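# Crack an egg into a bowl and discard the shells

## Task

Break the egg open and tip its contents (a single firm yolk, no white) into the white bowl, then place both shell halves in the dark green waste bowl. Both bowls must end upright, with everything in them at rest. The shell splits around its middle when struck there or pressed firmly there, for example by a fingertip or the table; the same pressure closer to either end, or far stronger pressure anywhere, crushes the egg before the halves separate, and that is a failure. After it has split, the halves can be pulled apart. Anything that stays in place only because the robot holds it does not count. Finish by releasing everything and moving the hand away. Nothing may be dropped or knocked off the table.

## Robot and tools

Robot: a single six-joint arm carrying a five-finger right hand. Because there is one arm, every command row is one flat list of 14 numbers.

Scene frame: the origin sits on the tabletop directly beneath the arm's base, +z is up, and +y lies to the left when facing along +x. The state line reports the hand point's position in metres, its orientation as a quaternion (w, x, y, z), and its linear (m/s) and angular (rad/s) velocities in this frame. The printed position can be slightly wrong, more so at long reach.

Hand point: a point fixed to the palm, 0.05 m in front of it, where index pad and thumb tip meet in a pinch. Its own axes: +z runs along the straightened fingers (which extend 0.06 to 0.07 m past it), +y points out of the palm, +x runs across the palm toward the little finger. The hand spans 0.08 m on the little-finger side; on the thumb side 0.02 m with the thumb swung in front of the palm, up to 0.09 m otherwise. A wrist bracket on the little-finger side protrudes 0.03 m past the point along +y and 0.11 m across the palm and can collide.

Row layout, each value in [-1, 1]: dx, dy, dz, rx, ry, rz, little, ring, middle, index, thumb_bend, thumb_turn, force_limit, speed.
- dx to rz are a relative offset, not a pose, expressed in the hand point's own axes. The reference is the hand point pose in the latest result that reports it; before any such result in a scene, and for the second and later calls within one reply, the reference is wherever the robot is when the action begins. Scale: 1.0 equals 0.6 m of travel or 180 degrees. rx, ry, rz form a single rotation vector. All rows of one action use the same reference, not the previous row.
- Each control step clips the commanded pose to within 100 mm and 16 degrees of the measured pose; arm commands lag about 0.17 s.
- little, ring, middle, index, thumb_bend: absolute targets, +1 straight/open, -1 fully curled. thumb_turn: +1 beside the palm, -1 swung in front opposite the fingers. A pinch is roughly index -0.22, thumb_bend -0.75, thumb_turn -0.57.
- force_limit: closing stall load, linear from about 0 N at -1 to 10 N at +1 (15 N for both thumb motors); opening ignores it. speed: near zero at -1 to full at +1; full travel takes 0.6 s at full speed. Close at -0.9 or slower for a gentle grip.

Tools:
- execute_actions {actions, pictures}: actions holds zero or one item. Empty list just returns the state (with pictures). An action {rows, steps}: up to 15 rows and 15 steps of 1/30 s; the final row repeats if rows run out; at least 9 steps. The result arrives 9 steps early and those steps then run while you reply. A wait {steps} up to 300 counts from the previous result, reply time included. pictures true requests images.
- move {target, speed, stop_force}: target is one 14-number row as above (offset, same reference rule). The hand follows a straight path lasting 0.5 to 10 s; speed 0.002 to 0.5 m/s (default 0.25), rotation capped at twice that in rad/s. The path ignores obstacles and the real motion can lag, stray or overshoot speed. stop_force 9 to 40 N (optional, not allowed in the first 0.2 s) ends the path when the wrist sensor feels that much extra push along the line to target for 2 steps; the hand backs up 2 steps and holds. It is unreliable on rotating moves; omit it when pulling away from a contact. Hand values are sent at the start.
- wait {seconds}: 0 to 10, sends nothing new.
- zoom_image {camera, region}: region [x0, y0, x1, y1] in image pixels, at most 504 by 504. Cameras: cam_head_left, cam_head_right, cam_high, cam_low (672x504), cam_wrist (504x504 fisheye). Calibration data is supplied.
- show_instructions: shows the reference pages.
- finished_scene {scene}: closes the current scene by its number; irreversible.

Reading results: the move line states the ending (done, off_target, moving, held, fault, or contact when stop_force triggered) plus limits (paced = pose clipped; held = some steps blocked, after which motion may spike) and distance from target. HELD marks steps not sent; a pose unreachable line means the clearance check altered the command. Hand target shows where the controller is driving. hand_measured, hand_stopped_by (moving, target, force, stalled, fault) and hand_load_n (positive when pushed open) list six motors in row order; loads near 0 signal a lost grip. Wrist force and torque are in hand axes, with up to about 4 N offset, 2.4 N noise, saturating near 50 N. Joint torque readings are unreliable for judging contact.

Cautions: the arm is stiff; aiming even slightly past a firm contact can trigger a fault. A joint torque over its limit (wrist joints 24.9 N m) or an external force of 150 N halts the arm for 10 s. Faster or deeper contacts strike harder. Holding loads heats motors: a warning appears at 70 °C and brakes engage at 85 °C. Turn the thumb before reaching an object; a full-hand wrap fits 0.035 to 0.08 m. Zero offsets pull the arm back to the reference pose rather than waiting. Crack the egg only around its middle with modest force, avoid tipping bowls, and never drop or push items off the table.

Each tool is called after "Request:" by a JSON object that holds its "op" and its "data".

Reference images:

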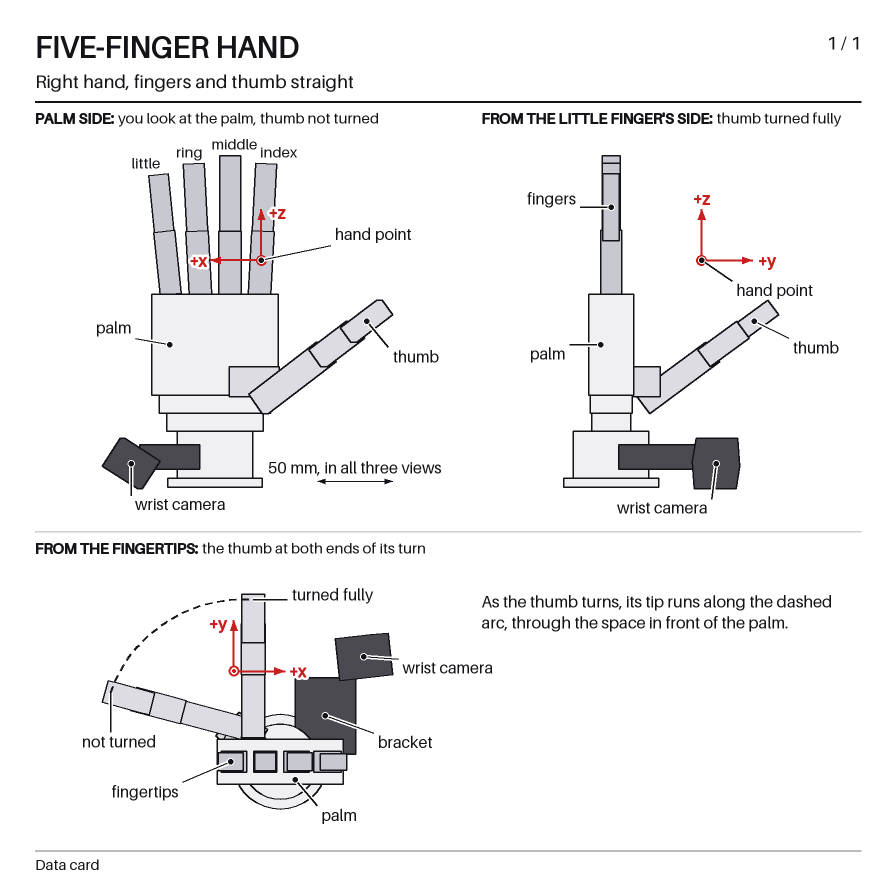

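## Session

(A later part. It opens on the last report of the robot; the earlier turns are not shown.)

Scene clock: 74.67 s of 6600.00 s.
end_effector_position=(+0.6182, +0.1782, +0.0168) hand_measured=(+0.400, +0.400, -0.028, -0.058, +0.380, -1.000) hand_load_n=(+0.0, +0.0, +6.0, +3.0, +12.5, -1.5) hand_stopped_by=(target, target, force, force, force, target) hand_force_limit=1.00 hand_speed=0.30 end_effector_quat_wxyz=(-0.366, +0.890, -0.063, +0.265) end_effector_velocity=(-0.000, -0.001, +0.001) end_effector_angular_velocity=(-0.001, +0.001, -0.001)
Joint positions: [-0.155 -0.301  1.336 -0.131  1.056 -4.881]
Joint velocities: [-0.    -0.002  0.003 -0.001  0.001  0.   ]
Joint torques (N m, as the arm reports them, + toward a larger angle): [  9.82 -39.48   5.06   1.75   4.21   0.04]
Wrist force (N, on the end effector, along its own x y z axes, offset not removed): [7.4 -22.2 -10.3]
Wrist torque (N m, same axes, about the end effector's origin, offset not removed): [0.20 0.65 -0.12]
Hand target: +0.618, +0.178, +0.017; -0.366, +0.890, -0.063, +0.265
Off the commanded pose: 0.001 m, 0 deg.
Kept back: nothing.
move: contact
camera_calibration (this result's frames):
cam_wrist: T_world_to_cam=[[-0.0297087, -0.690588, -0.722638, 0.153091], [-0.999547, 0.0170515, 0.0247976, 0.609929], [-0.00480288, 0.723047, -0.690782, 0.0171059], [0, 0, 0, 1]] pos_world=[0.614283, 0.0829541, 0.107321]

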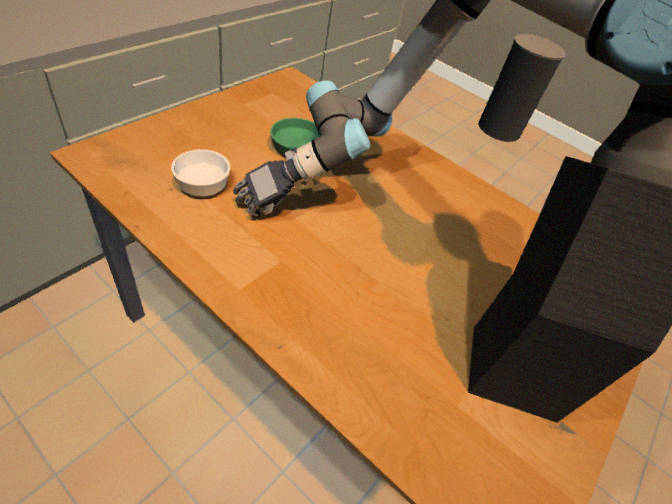

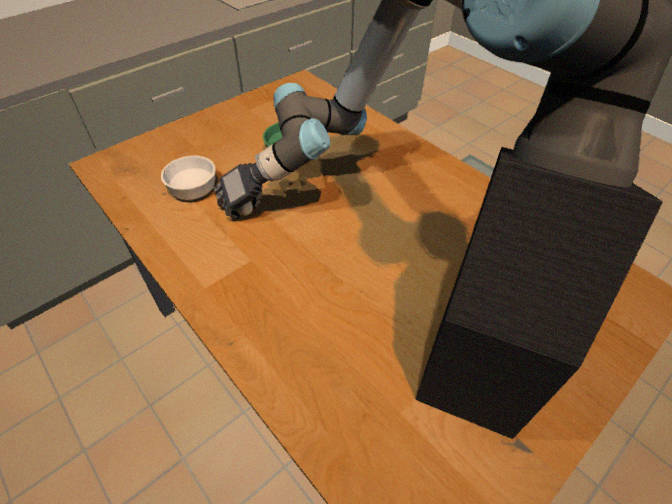

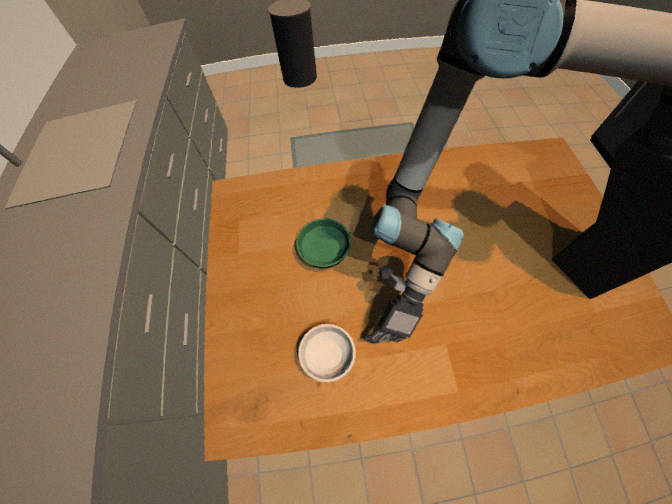

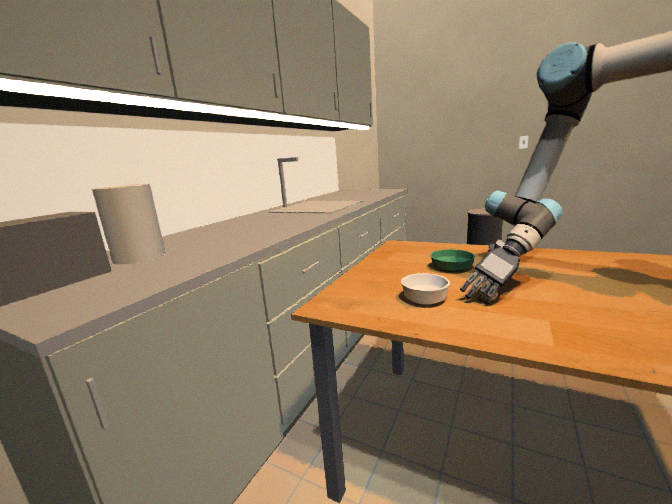

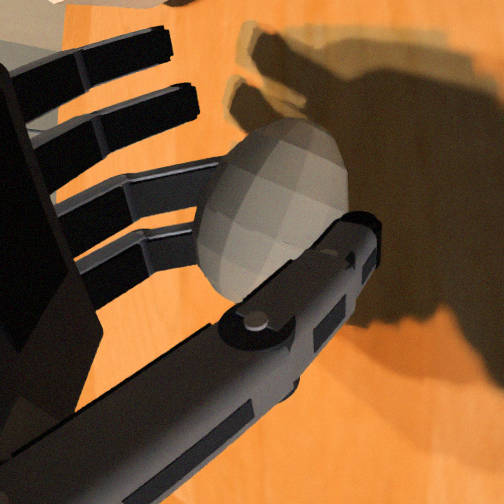

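Request:
{"op": "move", "data": {"target": [0.003,-0.005,-0.004,0,0,0,0.9,0.9,0.2,0.2,0.7,-1,1,-0.8], "speed": 0.01}}

Request:
{"op": "move", "data": {"target": [0.032,-0.051,-0.044,0,-0.091,0.105,0.9,0.9,0.2,0.2,0.7,-1,1,-0.8], "speed": 0.1}}

Request:
{"op": "move", "data": {"target": [0,0,0,0,0,0,0.9,0.9,-0.2,-0.15,0.0,-1,-0.5,-0.5]}}

Request:
{"op": "zoom_image", "data": {"camera": "cam_head_right", "region": [200, 150, 290, 230]}}

Request:
{"op": "zoom_image", "data": {"camera": "cam_low", "region": [450, 250, 520, 310]}}

Scene clock: 76.97 s of 6600.00 s.
end_effector_position=(+0.6183, +0.1783, +0.0211) hand_measured=(+0.900, +0.900, +0.200, +0.198, +0.700, -1.000) hand_load_n=(+0.0, +0.0, +0.0, -7.5, +0.0, +0.0) hand_stopped_by=(target, target, target, target, target, target) hand_force_limit=1.00 hand_speed=-0.80 end_effector_quat_wxyz=(-0.366, +0.890, -0.063, +0.265) end_effector_velocity=(+0.001, -0.000, +0.000) end_effector_angular_velocity=(-0.000, -0.002, -0.001)
Joint positions: [-0.152 -0.31   1.344 -0.131  1.058 -4.878]
Joint velocities: [-0.    -0.001  0.    -0.001 -0.    -0.   ]
Joint torques (N m, as the arm reports them, + toward a larger angle): [ 34.41 -41.6    7.02   0.09   3.13   1.72]
Wrist force (N, on the end effector, along its own x y z axes, offset not removed): [8.8 -7.1 -13.6]
Wrist torque (N m, same axes, about the end effector's origin, offset not removed): [0.36 0.17 0.06]
Hand target: +0.618, +0.178, +0.021; -0.366, +0.890, -0.063, +0.265
Off the commanded pose: 0.000 m, 0 deg.
Kept back: nothing.
move: done
camera_calibration (this result's frames):
cam_wrist: T_world_to_cam=[[-0.0297082, -0.690587, -0.722639, 0.156249], [-0.999547, 0.0170559, 0.0247928, 0.609878], [-0.0047963, 0.723049, -0.690781, 0.0199342], [0, 0, 0, 1]] pos_world=[0.614339, 0.083088, 0.111561]

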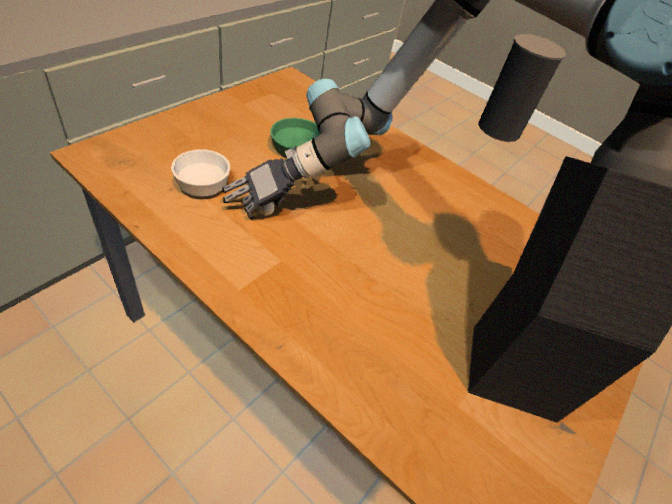

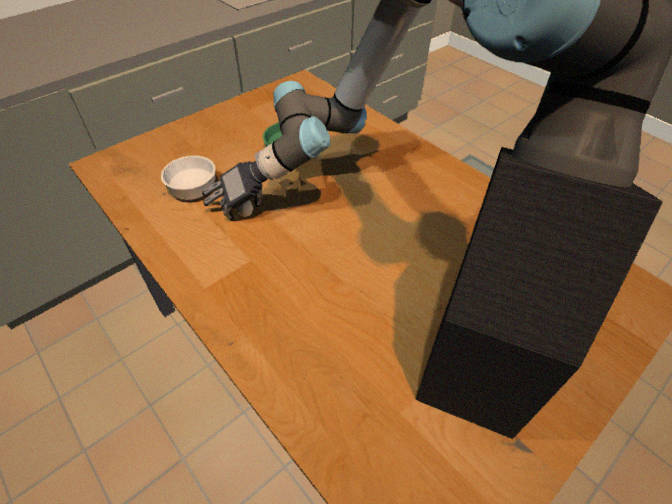

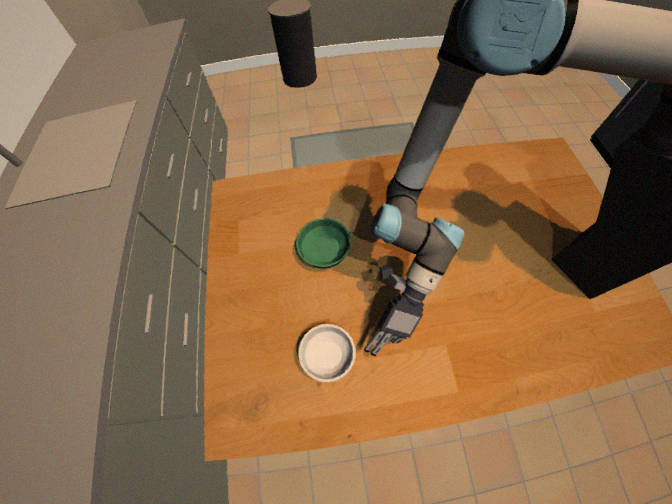

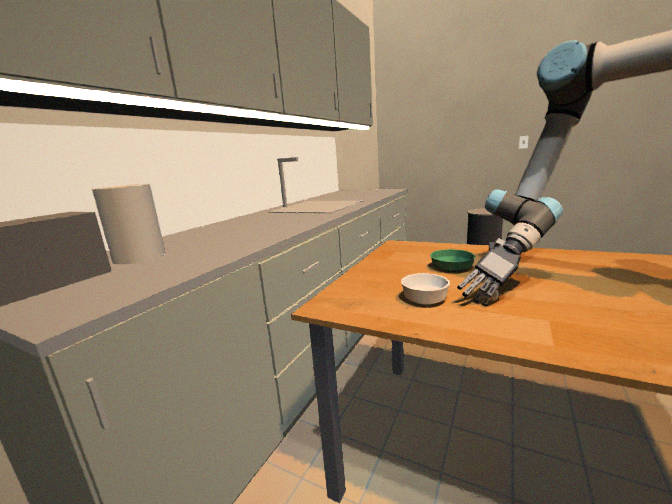

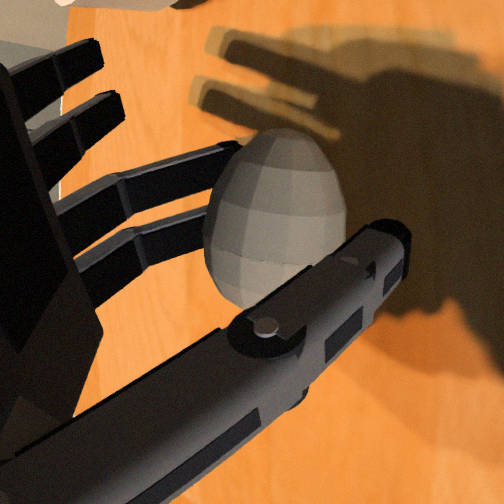

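Scene clock: 79.53 s of 6600.00 s.
end_effector_position=(+0.6185, +0.1783, +0.0656) hand_measured=(+0.900, +0.900, +0.200, +0.198, +0.700, -1.000) hand_load_n=(+0.0, +0.0, +0.0, +0.0, +0.0, +0.0) hand_stopped_by=(target, target, target, target, target, target) hand_force_limit=1.00 hand_speed=-0.80 end_effector_quat_wxyz=(-0.409, +0.896, -0.155, +0.073) end_effector_velocity=(-0.000, +0.001, +0.001) end_effector_angular_velocity=(+0.006, +0.012, +0.002)
Joint positions: [-0.122 -0.265  1.023  0.453  1.09  -4.673]
Joint velocities: [ 0.     0.006 -0.015  0.019 -0.002  0.004]
Joint torques (N m, as the arm reports them, + toward a larger angle): [ 38.12 -40.05 -11.09   3.45  -3.     1.47]
Wrist force (N, on the end effector, along its own x y z axes, offset not removed): [1.0 1.1 -1.8]
Wrist torque (N m, same axes, about the end effector's origin, offset not removed): [0.26 0.26 0.14]
Hand target: +0.618, +0.178, +0.066; -0.409, +0.896, -0.155, +0.072
Off the commanded pose: 0.000 m, 0 deg.
Kept back: nothing.
move: done
camera_calibration (this result's frames):
cam_wrist: T_world_to_cam=[[-0.334148, -0.581396, -0.741838, 0.358481], [-0.90676, -0.0164502, 0.421327, 0.531581], [-0.257161, 0.813454, -0.52169, 0.179528], [0, 0, 0, 1]] pos_world=[0.647969, 0.0711263, 0.135623]

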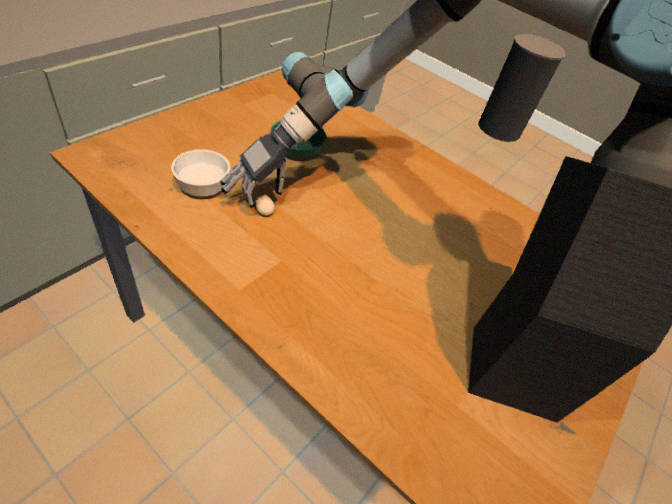

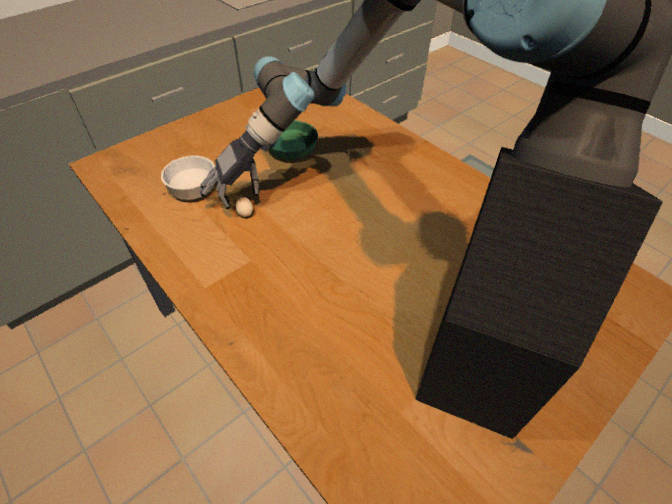

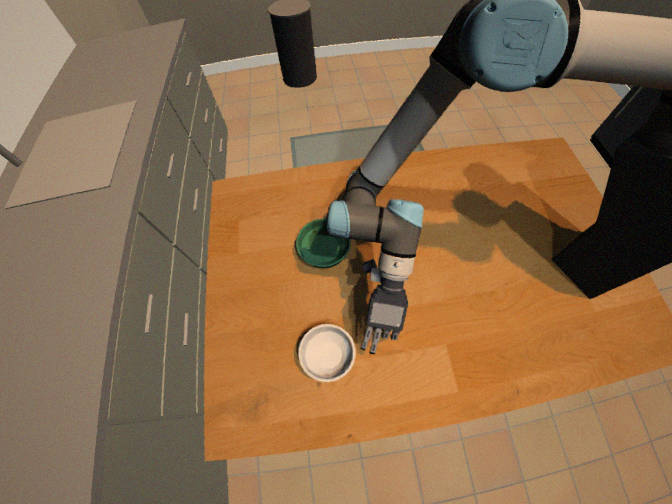

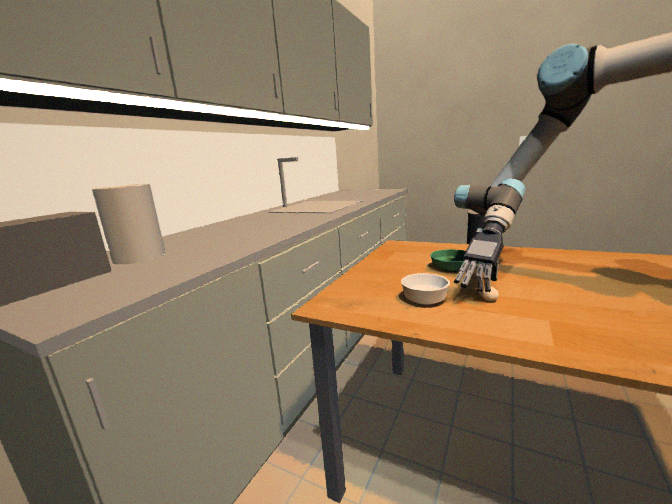

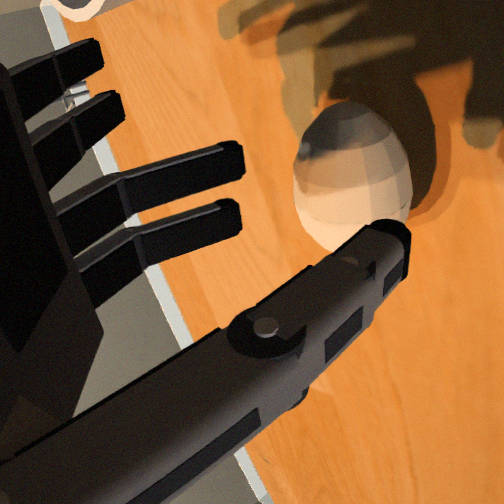

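Scene clock: 81.13 s of 6600.00 s.
end_effector_position=(+0.6185, +0.1783, +0.0656) hand_measured=(+0.900, +0.900, -0.200, -0.150, +0.000, -1.000) hand_load_n=(+0.0, +0.0, +0.0, +0.0, +0.0, +0.0) hand_stopped_by=(target, target, target, target, target, target) hand_force_limit=-0.50 hand_speed=-0.50 end_effector_quat_wxyz=(-0.409, +0.896, -0.155, +0.073) end_effector_velocity=(-0.000, +0.000, -0.000) end_effector_angular_velocity=(-0.000, -0.000, -0.000)
Joint positions: [-0.122 -0.265  1.023  0.453  1.09  -4.673]
Joint velocities: [-0.    -0.     0.001 -0.001 -0.     0.   ]
Joint torques (N m, as the arm reports them, + toward a larger angle): [ 34.09 -54.98   0.81   0.96  -0.93  -1.46]
Wrist force (N, on the end effector, along its own x y z axes, offset not removed): [3.5 1.8 -1.9]
Wrist torque (N m, same axes, about the end effector's origin, offset not removed): [0.29 -0.29 0.25]
Hand target: +0.618, +0.178, +0.066; -0.409, +0.896, -0.155, +0.073
Off the commanded pose: 0.000 m, 0 deg.
Kept back: nothing.
move: done
camera_calibration (this result's frames):
cam_wrist: T_world_to_cam=[[-0.334136, -0.581388, -0.74185, 0.358482], [-0.906763, -0.0164659, 0.421319, 0.531585], [-0.257165, 0.81346, -0.52168, 0.179524], [0, 0, 0, 1]] pos_world=[0.64797, 0.0711351, 0.135627]

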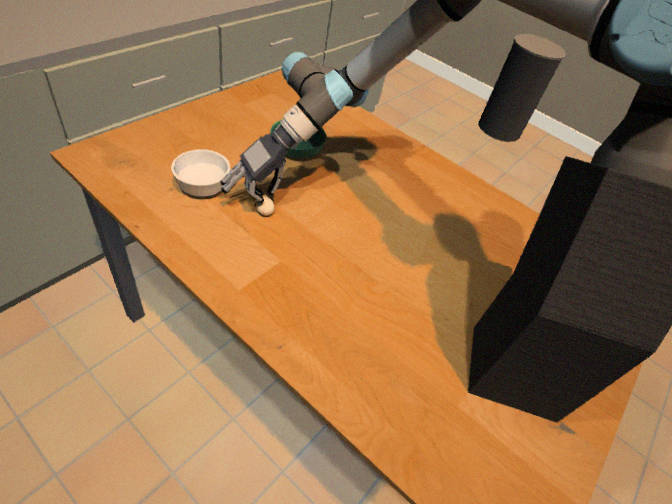

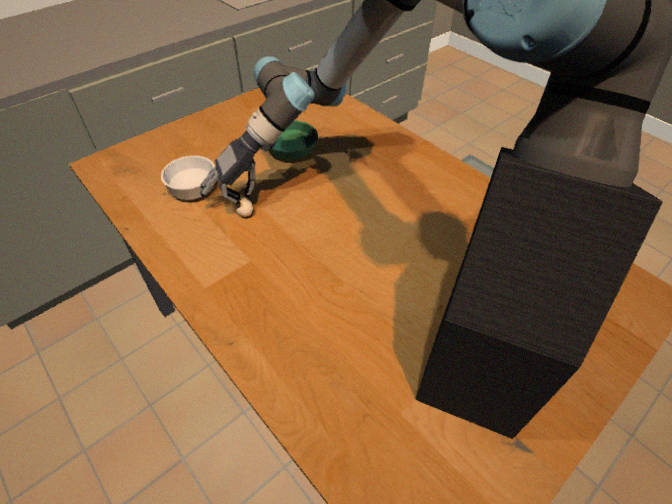

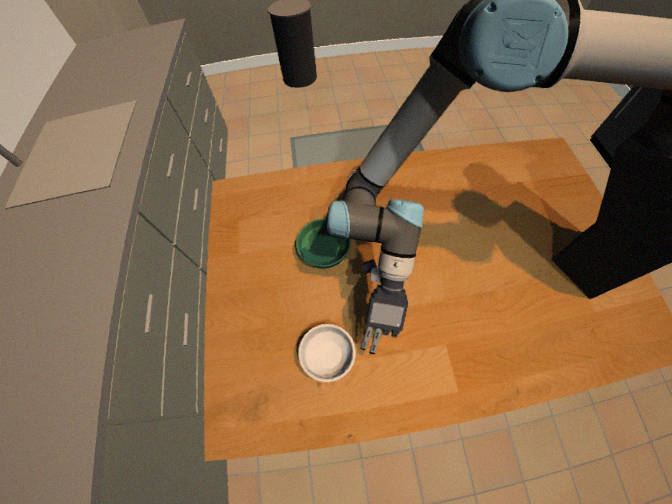

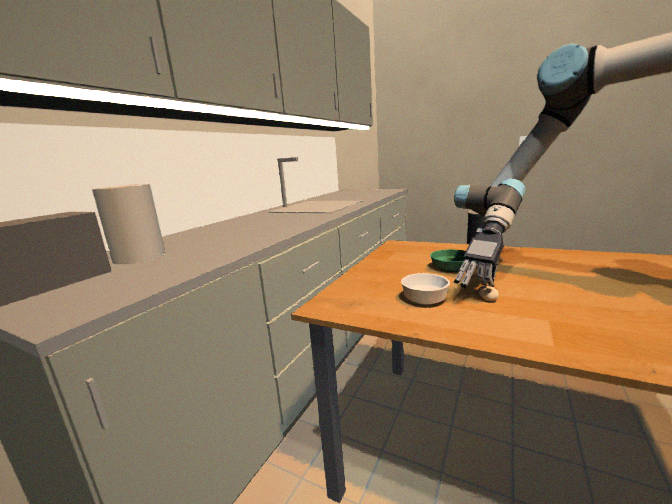

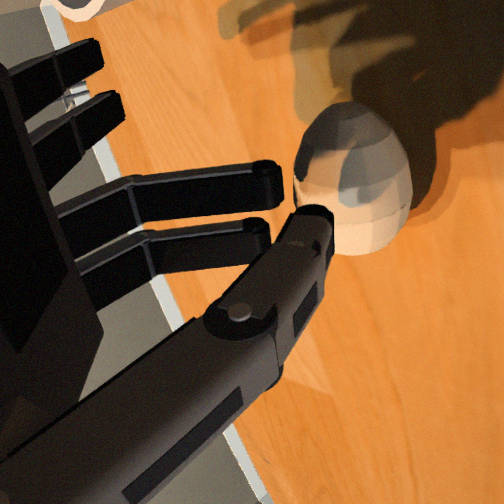

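Region (200, 150, 290, 230) of cam_head_right's 672x504 image, scaled by 5.600, with more detail than that image has.

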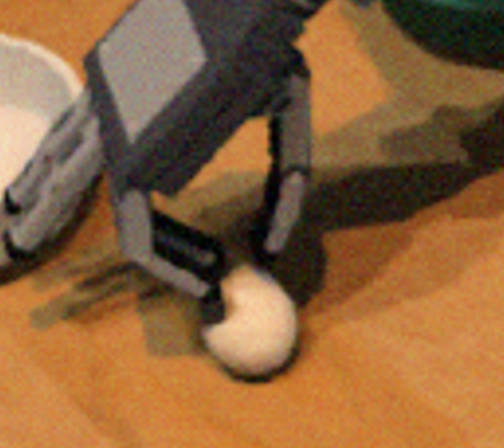

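Region (450, 250, 520, 310) of cam_low's 672x504 image, scaled by 7.200, with more detail than that image has; it fills the top 432 rows of this view, and the rest is white.

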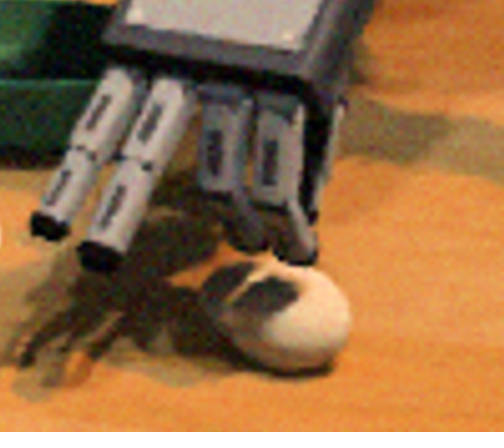

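Request:
{"op": "move", "data": {"target": [-0.003,0.008,0.007,0,0,0,0.9,0.9,-0.1,-0.08,0.1,-1,-0.5,-0.5], "speed": 0.02}}

Request:
{"op": "move", "data": {"target": [0,0.025,0.022,0,0,0,0.9,0.9,-0.1,-0.08,0.1,-1,-0.5,-0.5], "speed": 0.003, "stop_force": 28}}

Request:
{"op": "zoom_image", "data": {"camera": "cam_head_right", "region": [200, 150, 290, 230]}}

Scene clock: 83.10 s of 6600.00 s.
end_effector_position=(+0.6169, +0.1790, +0.0594) hand_measured=(+0.900, +0.900, -0.100, -0.080, +0.100, -1.000) hand_load_n=(+0.0, +0.0, +0.0, +0.0, +0.0, +0.0) hand_stopped_by=(target, target, target, target, target, target) hand_force_limit=-0.50 hand_speed=-0.50 end_effector_quat_wxyz=(-0.409, +0.896, -0.155, +0.073) end_effector_velocity=(-0.000, +0.000, -0.002) end_effector_angular_velocity=(+0.001, -0.001, -0.000)
Joint positions: [-0.126 -0.253  1.017  0.449  1.089 -4.677]
Joint velocities: [-0.001  0.004 -0.002 -0.002 -0.001 -0.001]
Joint torques (N m, as the arm reports them, + toward a larger angle): [ 10.74 -39.69 -12.7    1.04  -3.07  -1.46]
Wrist force (N, on the end effector, along its own x y z axes, offset not removed): [2.9 1.9 -0.7]
Wrist torque (N m, same axes, about the end effector's origin, offset not removed): [0.36 -0.38 0.06]
Hand target: +0.617, +0.179, +0.059; -0.409, +0.896, -0.155, +0.073
Off the commanded pose: 0.000 m, 0 deg.
Kept back: nothing.
move: done
camera_calibration (this result's frames):
cam_wrist: T_world_to_cam=[[-0.334132, -0.581394, -0.741847, 0.353729], [-0.906764, -0.0164681, 0.421317, 0.532724], [-0.257168, 0.813456, -0.521684, 0.175392], [0, 0, 0, 1]] pos_world=[0.646352, 0.0717554, 0.129467]

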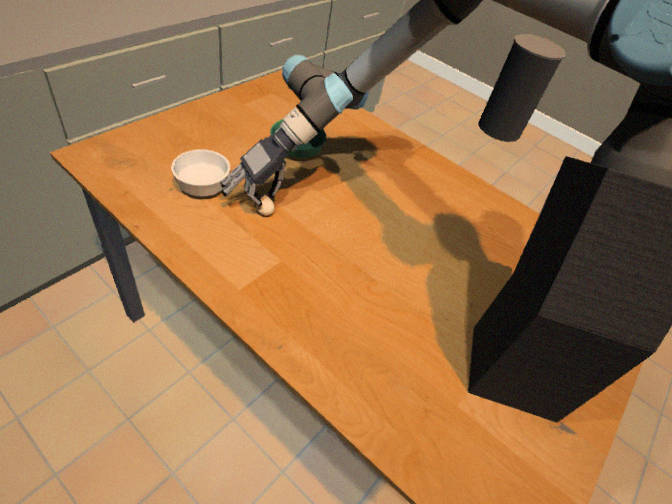

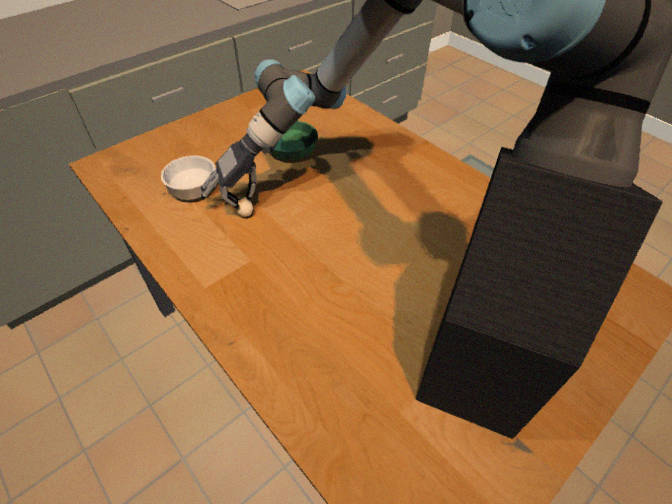

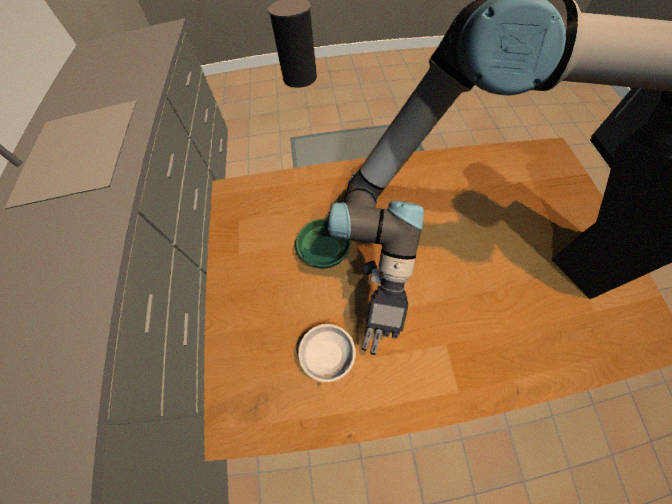

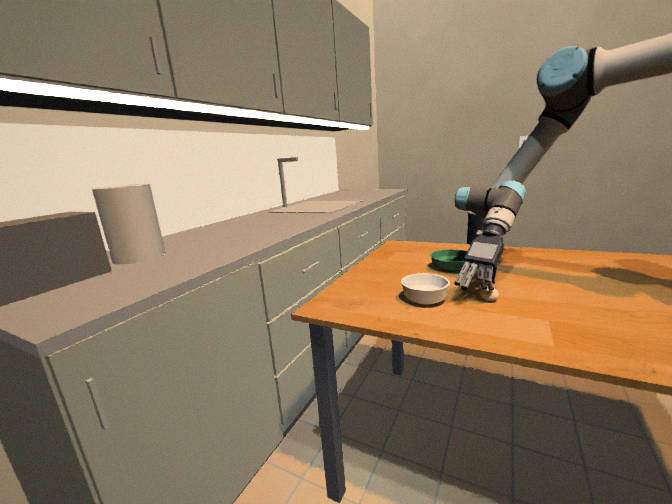

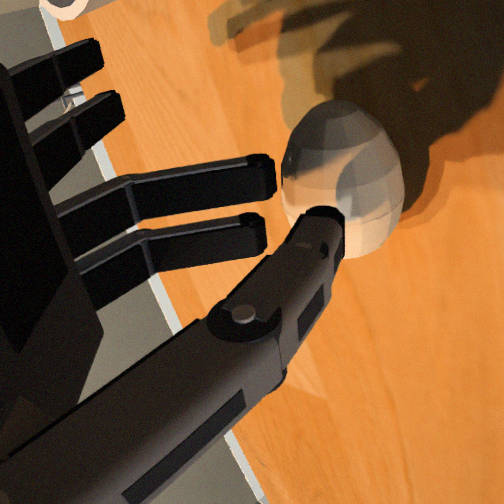

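Scene clock: 85.97 s of 6600.00 s.
end_effector_position=(+0.6170, +0.1789, +0.0519) hand_measured=(+0.900, +0.900, -0.100, -0.080, +0.098, -1.000) hand_load_n=(+0.0, +0.0, +0.0, +0.0, -4.0, -4.0) hand_stopped_by=(target, target, target, target, target, target) hand_force_limit=-0.50 hand_speed=-0.50 end_effector_quat_wxyz=(-0.409, +0.896, -0.155, +0.073) end_effector_velocity=(-0.001, -0.000, +0.001) end_effector_angular_velocity=(-0.000, +0.001, +0.000)
Joint positions: [-0.13  -0.237  1.     0.451  1.087 -4.681]
Joint velocities: [ 0.    -0.002  0.003 -0.     0.001 -0.   ]
Joint torques (N m, as the arm reports them, + toward a larger angle): [ 16.74 -37.14   3.14  -0.14   0.35  -0.01]
Wrist force (N, on the end effector, along its own x y z axes, offset not removed): [0.8 -18.6 -27.5]
Wrist torque (N m, same axes, about the end effector's origin, offset not removed): [-0.42 0.44 -0.45]
Hand target: +0.617, +0.179, +0.052; -0.409, +0.896, -0.155, +0.073
Off the commanded pose: 0.013 m, 0 deg.
Kept back: nothing.
move: contact
camera_calibration (this result's frames):
cam_wrist: T_world_to_cam=[[-0.334061, -0.581378, -0.741892, 0.348183], [-0.906802, -0.0164843, 0.421235, 0.535995], [-0.257126, 0.813467, -0.521687, 0.171501], [0, 0, 0, 1]] pos_world=[0.646453, 0.0717511, 0.122004]

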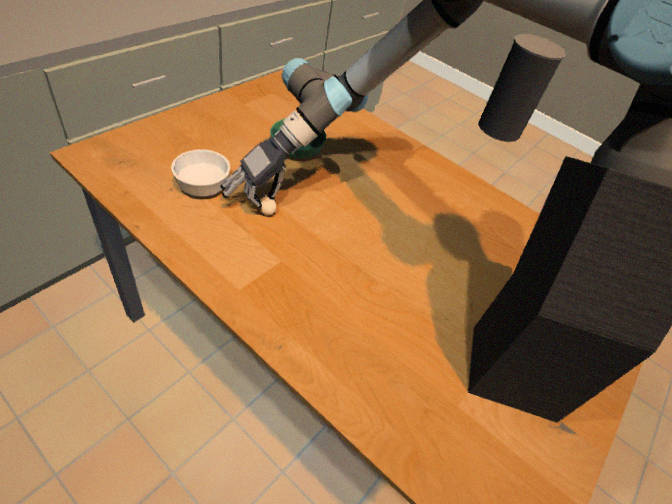

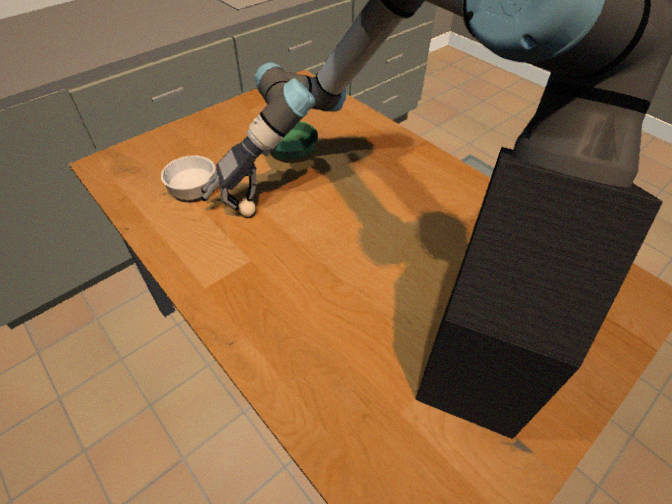

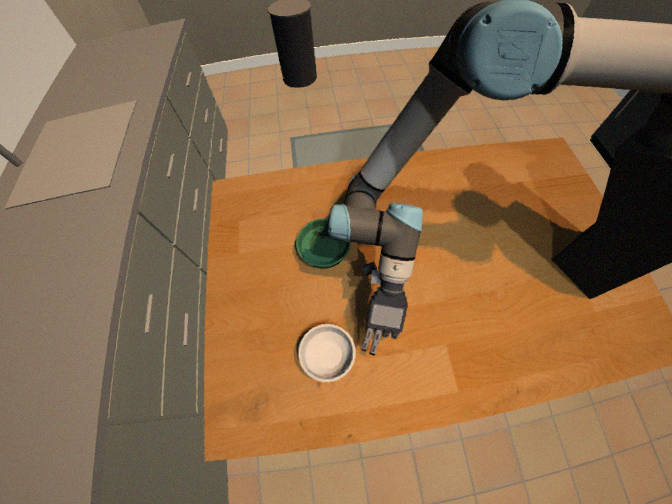

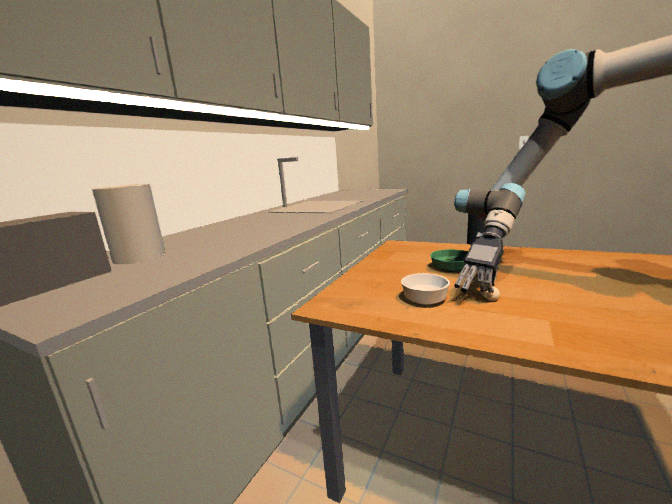

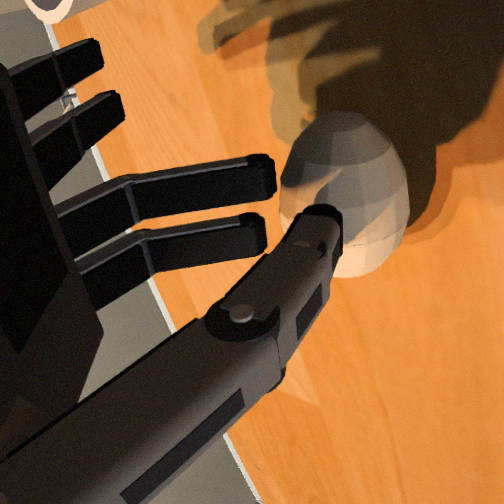

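Region (200, 150, 290, 230) of cam_head_right's 672x504 image, scaled by 5.600, with more detail than that image has.

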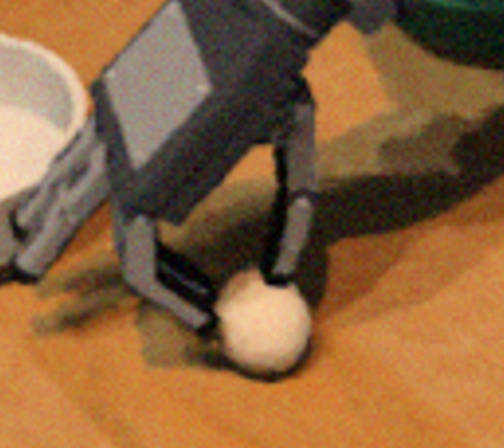

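Request:
{"op": "move", "data": {"target": [0,0.005,0.0044,0,0,0,0.9,0.9,-0.1,-0.08,0.1,-1,-0.5,-0.5], "speed": 0.002, "stop_force": 12}}

Request:
{"op": "zoom_image", "data": {"camera": "cam_wrist", "region": [230, 90, 450, 310]}}

Scene clock: 87.07 s of 6600.00 s.
end_effector_position=(+0.6170, +0.1790, +0.0514) hand_measured=(+0.900, +0.900, -0.100, -0.080, +0.098, -1.000) hand_load_n=(+0.0, +0.0, +0.0, +0.0, -5.5, -6.0) hand_stopped_by=(target, target, target, target, target, target) hand_force_limit=-0.50 hand_speed=-0.50 end_effector_quat_wxyz=(-0.409, +0.896, -0.155, +0.073) end_effector_velocity=(+0.000, -0.000, +0.001) end_effector_angular_velocity=(-0.000, -0.001, -0.000)
Joint positions: [-0.131 -0.235  0.999  0.452  1.087 -4.682]
Joint velocities: [ 0.    -0.002  0.002 -0.001 -0.     0.   ]
Joint torques (N m, as the arm reports them, + toward a larger angle): [ 15.35 -30.34   6.05  -1.55   2.41  -0.11]
Wrist force (N, on the end effector, along its own x y z axes, offset not removed): [3.6 -26.3 -35.2]
Wrist torque (N m, same axes, about the end effector's origin, offset not removed): [-1.16 0.31 -0.42]
Hand target: +0.617, +0.179, +0.052; -0.409, +0.896, -0.155, +0.073
Off the commanded pose: 0.003 m, 0 deg.
Kept back: nothing.
move: contact
camera_calibration (this result's frames):
cam_wrist: T_world_to_cam=[[-0.334034, -0.581352, -0.741924, 0.347758], [-0.906814, -0.0165078, 0.421207, 0.536281], [-0.257117, 0.813485, -0.521664, 0.171186], [0, 0, 0, 1]] pos_world=[0.646485, 0.0717655, 0.121426]

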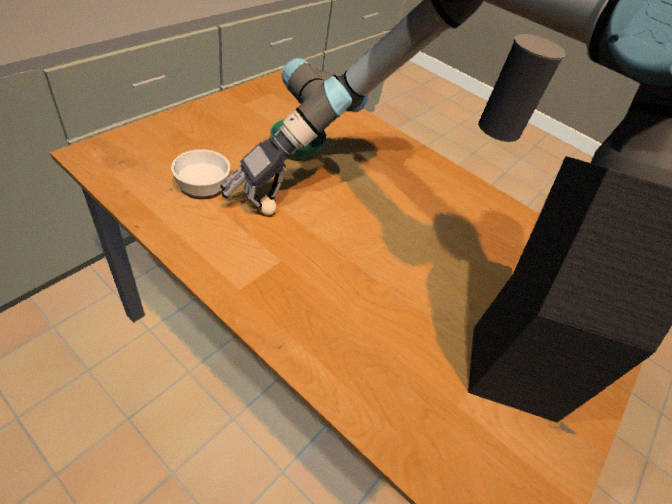

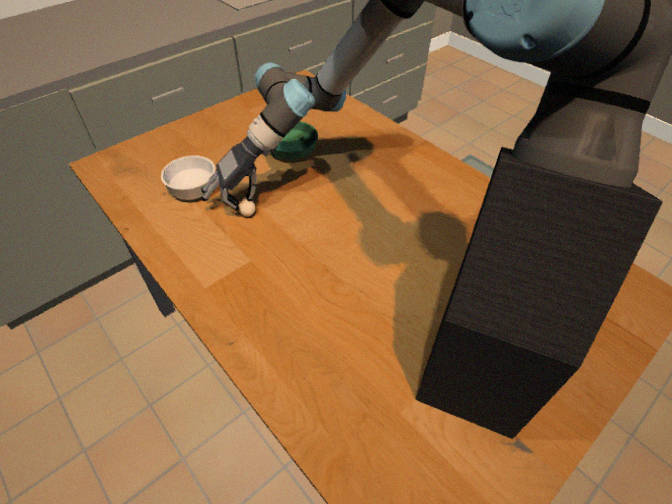

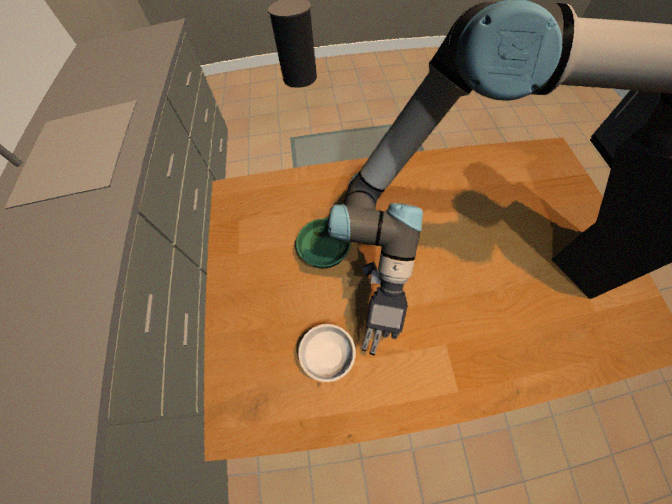

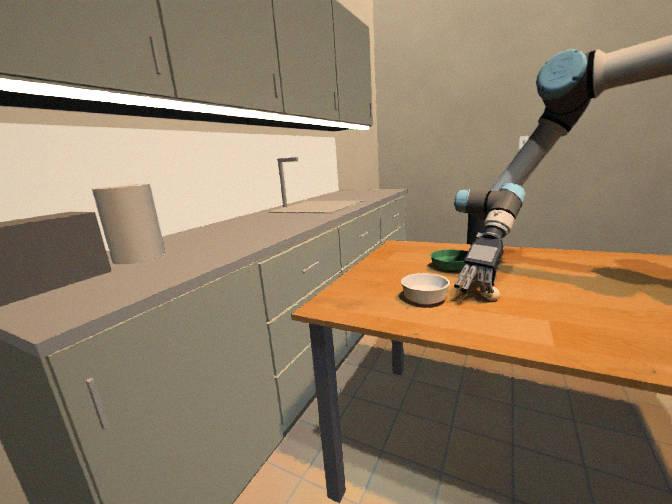

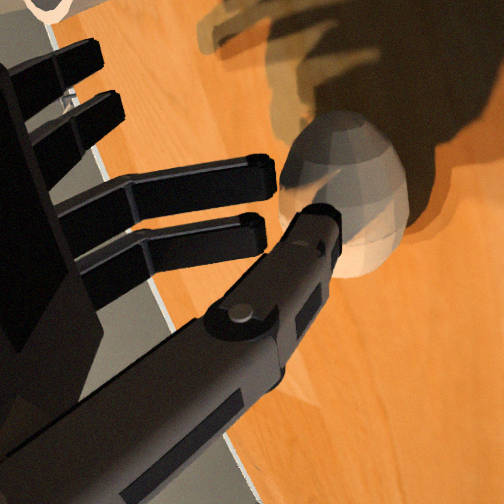

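Region (230, 90, 450, 310) of cam_wrist's 504x504 image, scaled by 2.291, with more detail than that image has.

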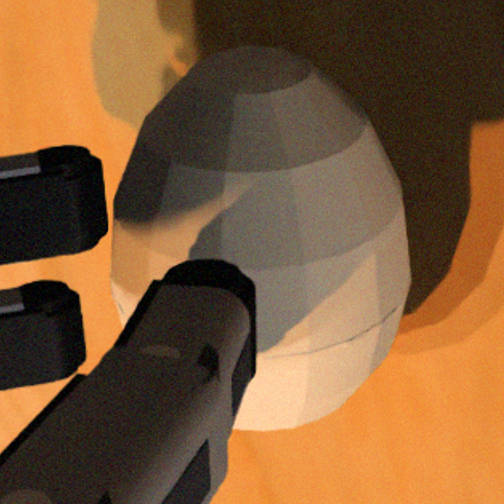

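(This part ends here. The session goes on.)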